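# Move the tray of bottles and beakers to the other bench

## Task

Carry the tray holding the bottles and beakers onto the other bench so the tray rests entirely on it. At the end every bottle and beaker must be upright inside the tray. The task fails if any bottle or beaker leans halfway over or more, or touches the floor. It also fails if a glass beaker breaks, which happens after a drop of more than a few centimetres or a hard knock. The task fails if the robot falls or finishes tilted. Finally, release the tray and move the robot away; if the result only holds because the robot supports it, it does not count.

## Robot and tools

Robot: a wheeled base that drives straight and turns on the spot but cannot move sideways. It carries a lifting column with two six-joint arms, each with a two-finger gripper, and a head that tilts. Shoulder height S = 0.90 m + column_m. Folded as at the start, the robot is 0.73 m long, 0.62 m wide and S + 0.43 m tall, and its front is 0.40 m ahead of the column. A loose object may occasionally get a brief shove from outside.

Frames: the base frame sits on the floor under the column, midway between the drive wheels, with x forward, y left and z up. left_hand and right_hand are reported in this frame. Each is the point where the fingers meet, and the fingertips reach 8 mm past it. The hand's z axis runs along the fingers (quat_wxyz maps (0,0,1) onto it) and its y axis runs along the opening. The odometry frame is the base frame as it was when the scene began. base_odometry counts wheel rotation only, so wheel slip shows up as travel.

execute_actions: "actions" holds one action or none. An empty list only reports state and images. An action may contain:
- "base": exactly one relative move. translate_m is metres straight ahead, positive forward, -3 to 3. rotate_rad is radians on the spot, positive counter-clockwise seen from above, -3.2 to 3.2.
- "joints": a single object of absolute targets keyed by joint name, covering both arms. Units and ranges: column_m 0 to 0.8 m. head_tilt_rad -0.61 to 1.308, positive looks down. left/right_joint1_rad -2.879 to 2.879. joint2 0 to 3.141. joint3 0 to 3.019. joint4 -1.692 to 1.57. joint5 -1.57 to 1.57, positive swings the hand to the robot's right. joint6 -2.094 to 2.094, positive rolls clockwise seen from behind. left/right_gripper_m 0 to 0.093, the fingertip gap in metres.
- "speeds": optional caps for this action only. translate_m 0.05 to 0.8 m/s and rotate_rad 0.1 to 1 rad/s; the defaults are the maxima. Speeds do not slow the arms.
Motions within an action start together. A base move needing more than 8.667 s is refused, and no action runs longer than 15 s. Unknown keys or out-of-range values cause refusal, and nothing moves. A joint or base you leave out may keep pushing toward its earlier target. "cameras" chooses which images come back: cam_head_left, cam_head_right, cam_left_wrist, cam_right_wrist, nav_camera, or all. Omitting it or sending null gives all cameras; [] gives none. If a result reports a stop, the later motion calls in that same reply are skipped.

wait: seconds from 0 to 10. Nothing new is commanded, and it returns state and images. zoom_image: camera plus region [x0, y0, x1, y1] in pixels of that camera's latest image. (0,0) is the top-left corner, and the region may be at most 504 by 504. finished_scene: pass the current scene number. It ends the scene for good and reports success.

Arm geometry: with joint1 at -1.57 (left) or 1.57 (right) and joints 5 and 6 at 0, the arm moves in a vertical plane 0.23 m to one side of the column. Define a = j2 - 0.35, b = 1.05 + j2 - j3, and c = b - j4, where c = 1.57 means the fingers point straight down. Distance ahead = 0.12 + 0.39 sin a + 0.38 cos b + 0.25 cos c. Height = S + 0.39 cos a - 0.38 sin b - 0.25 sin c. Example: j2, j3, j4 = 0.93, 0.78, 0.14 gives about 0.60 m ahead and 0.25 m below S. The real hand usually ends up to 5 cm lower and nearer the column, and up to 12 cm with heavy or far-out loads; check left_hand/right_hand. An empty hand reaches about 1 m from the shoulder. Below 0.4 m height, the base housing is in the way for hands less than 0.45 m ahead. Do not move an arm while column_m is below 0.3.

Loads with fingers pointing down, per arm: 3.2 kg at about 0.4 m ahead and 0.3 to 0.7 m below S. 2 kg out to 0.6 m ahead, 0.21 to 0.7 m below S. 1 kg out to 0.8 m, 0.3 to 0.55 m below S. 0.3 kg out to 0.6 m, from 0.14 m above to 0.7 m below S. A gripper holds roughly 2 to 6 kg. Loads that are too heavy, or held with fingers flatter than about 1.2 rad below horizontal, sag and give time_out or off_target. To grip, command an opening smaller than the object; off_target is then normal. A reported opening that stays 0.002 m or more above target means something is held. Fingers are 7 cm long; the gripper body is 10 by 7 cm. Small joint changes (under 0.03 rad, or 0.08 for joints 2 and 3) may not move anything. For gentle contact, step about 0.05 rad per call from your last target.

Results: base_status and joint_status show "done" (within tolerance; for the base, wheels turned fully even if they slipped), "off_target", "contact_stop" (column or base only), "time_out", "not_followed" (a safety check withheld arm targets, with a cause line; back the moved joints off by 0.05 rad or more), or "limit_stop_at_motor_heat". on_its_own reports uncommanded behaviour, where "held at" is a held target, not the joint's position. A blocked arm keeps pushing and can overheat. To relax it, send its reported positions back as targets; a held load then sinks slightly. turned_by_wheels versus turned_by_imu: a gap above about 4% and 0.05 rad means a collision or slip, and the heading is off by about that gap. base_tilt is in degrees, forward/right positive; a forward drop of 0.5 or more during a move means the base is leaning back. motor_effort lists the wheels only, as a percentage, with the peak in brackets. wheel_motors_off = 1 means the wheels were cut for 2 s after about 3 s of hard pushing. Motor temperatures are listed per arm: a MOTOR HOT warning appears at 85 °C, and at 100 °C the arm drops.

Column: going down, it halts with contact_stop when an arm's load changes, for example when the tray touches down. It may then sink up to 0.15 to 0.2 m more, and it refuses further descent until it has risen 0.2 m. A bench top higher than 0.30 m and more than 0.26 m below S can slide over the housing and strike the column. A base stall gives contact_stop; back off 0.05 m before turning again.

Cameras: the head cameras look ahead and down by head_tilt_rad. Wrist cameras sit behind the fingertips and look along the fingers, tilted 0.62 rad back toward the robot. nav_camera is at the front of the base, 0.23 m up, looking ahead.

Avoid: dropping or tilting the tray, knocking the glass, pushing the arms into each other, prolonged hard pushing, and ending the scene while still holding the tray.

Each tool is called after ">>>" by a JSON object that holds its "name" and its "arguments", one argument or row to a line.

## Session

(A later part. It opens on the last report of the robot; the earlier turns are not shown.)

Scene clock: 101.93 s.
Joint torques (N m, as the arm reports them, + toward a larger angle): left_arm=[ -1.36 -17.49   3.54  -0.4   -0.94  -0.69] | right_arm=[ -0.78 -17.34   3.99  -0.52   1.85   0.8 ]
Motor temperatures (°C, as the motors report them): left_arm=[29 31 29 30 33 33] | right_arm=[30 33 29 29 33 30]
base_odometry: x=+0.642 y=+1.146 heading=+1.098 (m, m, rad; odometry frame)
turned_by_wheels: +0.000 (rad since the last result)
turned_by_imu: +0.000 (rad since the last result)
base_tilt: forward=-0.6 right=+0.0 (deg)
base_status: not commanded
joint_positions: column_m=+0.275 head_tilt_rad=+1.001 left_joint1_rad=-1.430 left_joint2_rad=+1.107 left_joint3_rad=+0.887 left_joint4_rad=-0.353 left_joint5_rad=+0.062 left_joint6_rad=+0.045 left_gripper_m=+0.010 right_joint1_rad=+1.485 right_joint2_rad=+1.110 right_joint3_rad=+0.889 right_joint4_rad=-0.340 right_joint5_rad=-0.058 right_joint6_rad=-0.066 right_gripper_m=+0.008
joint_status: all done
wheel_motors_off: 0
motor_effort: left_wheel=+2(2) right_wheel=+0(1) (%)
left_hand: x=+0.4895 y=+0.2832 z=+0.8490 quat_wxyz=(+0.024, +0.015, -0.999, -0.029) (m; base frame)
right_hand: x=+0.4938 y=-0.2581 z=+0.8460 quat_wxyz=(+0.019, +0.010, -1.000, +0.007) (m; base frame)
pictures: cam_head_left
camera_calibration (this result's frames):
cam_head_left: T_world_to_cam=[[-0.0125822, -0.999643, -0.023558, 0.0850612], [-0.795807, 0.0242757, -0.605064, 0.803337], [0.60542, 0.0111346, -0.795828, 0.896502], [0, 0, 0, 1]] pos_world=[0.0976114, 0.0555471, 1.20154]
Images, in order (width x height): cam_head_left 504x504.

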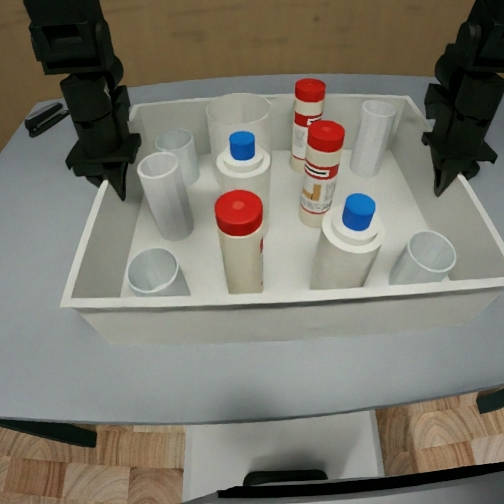

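>>> {"name": "execute_actions", "arguments": {
  "actions": [
    {"joints":{"column_m":0.262}}
  ],
  "cameras": []
}}

>>> {"name": "execute_actions", "arguments": {
  "actions": [
    {"joints":{"left_gripper_m":0.045,"right_gripper_m":0.045}}
  ],
  "cameras": []
}}

>>> {"name": "execute_actions", "arguments": {
  "actions": [
    {"joints":{"column_m":0.42}}
  ],
  "cameras": []
}}

>>> {"name": "execute_actions", "arguments": {
  "actions": [
    {"base":{"translate_m":-0.7}}
  ],
  "cameras": ["cam_head_left"]
}}

>>> {"name": "finished_scene", "arguments": {
  "scene": 1
}}

Scene clock: 110.97 s.
Joint torques (N m, as the arm reports them, + toward a larger angle): left_arm=[ -1.95 -15.32   3.81   0.37  -0.92  -0.68] | right_arm=[ -0.35 -14.96   4.4    0.49   1.83   0.79]
Motor temperatures (°C, as the motors report them): left_arm=[29 31 29 30 33 33] | right_arm=[30 33 30 29 33 30]
base_odometry: x=+0.642 y=+1.146 heading=+1.098 (m, m, rad; odometry frame)
turned_by_wheels: +0.000 (rad since the last result)
turned_by_imu: +0.000 (rad since the last result)
base_tilt: forward=-0.6 right=+0.1 (deg)
base_status: not commanded
joint_positions: column_m=+0.262 head_tilt_rad=+1.001 left_joint1_rad=-1.427 left_joint2_rad=+1.074 left_joint3_rad=+0.887 left_joint4_rad=-0.377 left_joint5_rad=+0.062 left_joint6_rad=+0.046 left_gripper_m=+0.010 right_joint1_rad=+1.484 right_joint2_rad=+1.077 right_joint3_rad=+0.889 right_joint4_rad=-0.368 right_joint5_rad=-0.058 right_joint6_rad=-0.066 right_gripper_m=+0.008
joint_status: all done
wheel_motors_off: 0
motor_effort: left_wheel=+2(2) right_wheel=-1(1) (%)
left_hand: x=+0.4945 y=+0.2835 z=+0.8486 quat_wxyz=(+0.020, +0.015, -0.999, -0.030) (m; base frame)
right_hand: x=+0.4978 y=-0.2575 z=+0.8456 quat_wxyz=(+0.016, +0.010, -1.000, +0.007) (m; base frame)
pictures: none
No camera images: the call's "cameras" was empty. Leave "cameras" out to get every camera's image.

Scene clock: 111.77 s.
Joint torques (N m, as the arm reports them, + toward a larger angle): left_arm=[ -1.22 -14.29   3.71   0.33  -0.12  -0.11] | right_arm=[ -0.86 -13.42   4.44   0.55   0.09   0.1 ]
Motor temperatures (°C, as the motors report them): left_arm=[29 31 29 30 32 33] | right_arm=[30 33 30 29 33 30]
base_odometry: x=+0.642 y=+1.146 heading=+1.098 (m, m, rad; odometry frame)
turned_by_wheels: +0.000 (rad since the last result)
turned_by_imu: +0.000 (rad since the last result)
base_tilt: forward=-0.5 right=+0.1 (deg)
base_status: not commanded
joint_positions: column_m=+0.262 head_tilt_rad=+1.001 left_joint1_rad=-1.431 left_joint2_rad=+1.063 left_joint3_rad=+0.888 left_joint4_rad=-0.377 left_joint5_rad=+0.037 left_joint6_rad=-0.010 left_gripper_m=+0.045 right_joint1_rad=+1.486 right_joint2_rad=+1.066 right_joint3_rad=+0.889 right_joint4_rad=-0.368 right_joint5_rad=-0.017 right_joint6_rad=-0.009 right_gripper_m=+0.045
joint_status: all done
wheel_motors_off: 0
motor_effort: left_wheel=+1(3) right_wheel=-1(2) (%)
left_hand: x=+0.4984 y=+0.2855 z=+0.8531 quat_wxyz=(+0.013, +0.041, -0.998, -0.042) (m; base frame)
right_hand: x=+0.5010 y=-0.2634 z=+0.8498 quat_wxyz=(+0.011, -0.017, -0.999, +0.028) (m; base frame)
pictures: none
No camera images: the call's "cameras" was empty. Leave "cameras" out to get every camera's image.

Scene clock: 114.43 s.
Joint torques (N m, as the arm reports them, + toward a larger angle): left_arm=[ -0.94 -14.46   4.02   0.31  -0.15  -0.1 ] | right_arm=[ -0.82 -13.75   4.5    0.49   0.08   0.13]
Motor temperatures (°C, as the motors report them): left_arm=[29 31 29 30 32 32] | right_arm=[30 33 30 29 33 30]
base_odometry: x=+0.642 y=+1.146 heading=+1.098 (m, m, rad; odometry frame)
turned_by_wheels: +0.000 (rad since the last result)
turned_by_imu: +0.000 (rad since the last result)
base_tilt: forward=-0.4 right=+0.1 (deg)
base_status: not commanded
joint_positions: column_m=+0.420 head_tilt_rad=+1.001 left_joint1_rad=-1.431 left_joint2_rad=+1.061 left_joint3_rad=+0.888 left_joint4_rad=-0.377 left_joint5_rad=+0.037 left_joint6_rad=-0.010 left_gripper_m=+0.045 right_joint1_rad=+1.486 right_joint2_rad=+1.064 right_joint3_rad=+0.889 right_joint4_rad=-0.368 right_joint5_rad=-0.017 right_joint6_rad=-0.008 right_gripper_m=+0.045
joint_status: all done
wheel_motors_off: 0
motor_effort: left_wheel=+1(2) right_wheel=+0(2) (%)
left_hand: x=+0.4988 y=+0.2855 z=+1.0115 quat_wxyz=(+0.012, +0.041, -0.998, -0.042) (m; base frame)
right_hand: x=+0.5016 y=-0.2634 z=+1.0083 quat_wxyz=(+0.010, -0.017, -0.999, +0.028) (m; base frame)
pictures: none
No camera images: the call's "cameras" was empty. Leave "cameras" out to get every camera's image.

Scene clock: 117.43 s.
Joint torques (N m, as the arm reports them, + toward a larger angle): left_arm=[ -1.12 -14.22   3.7    0.25  -0.12  -0.12] | right_arm=[ -0.92 -13.67   4.41   0.69   0.07   0.17]
Motor temperatures (°C, as the motors report them): left_arm=[29 31 29 30 32 32] | right_arm=[30 33 30 29 33 30]
base_odometry: x=+0.323 y=+0.523 heading=+1.099 (m, m, rad; odometry frame)
turned_by_wheels: +0.001 (rad since the last result)
turned_by_imu: +0.001 (rad since the last result)
base_tilt: forward=-0.5 right=+0.2 (deg)
base_status: done
joint_positions: column_m=+0.420 head_tilt_rad=+1.001 left_joint1_rad=-1.432 left_joint2_rad=+1.059 left_joint3_rad=+0.889 left_joint4_rad=-0.377 left_joint5_rad=+0.036 left_joint6_rad=-0.010 left_gripper_m=+0.045 right_joint1_rad=+1.486 right_joint2_rad=+1.063 right_joint3_rad=+0.889 right_joint4_rad=-0.369 right_joint5_rad=-0.017 right_joint6_rad=-0.008 right_gripper_m=+0.045
joint_status: not commanded
wheel_motors_off: 0
motor_effort: left_wheel=+2(63) right_wheel=-2(41) (%)
left_hand: x=+0.5002 y=+0.2850 z=+1.0123 quat_wxyz=(+0.011, +0.041, -0.998, -0.041) (m; base frame)
right_hand: x=+0.5023 y=-0.2635 z=+1.0089 quat_wxyz=(+0.009, -0.017, -0.999, +0.028) (m; base frame)
pictures: cam_head_left
camera_calibration (this result's frames):
cam_head_left: T_world_to_cam=[[-0.0125854, -0.999643, -0.0235563, 0.0884715], [-0.79589, 0.0242757, -0.604954, 0.890834], [0.60531, 0.0111346, -0.795912, 1.01191], [0, 0, 0, 1]] pos_world=[0.0976032, 0.0555471, 1.34638]
Images, in order (width x height): cam_head_left 504x504.

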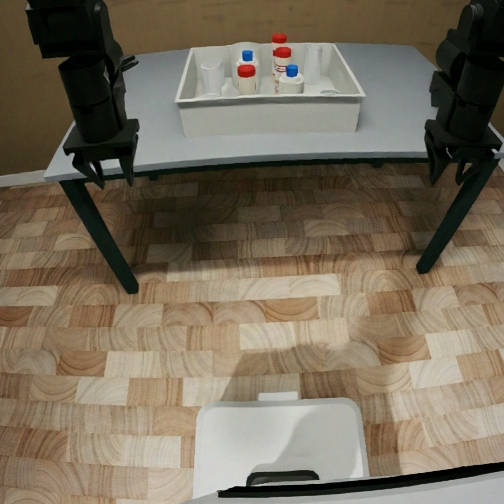

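The scene is finished: the task was done.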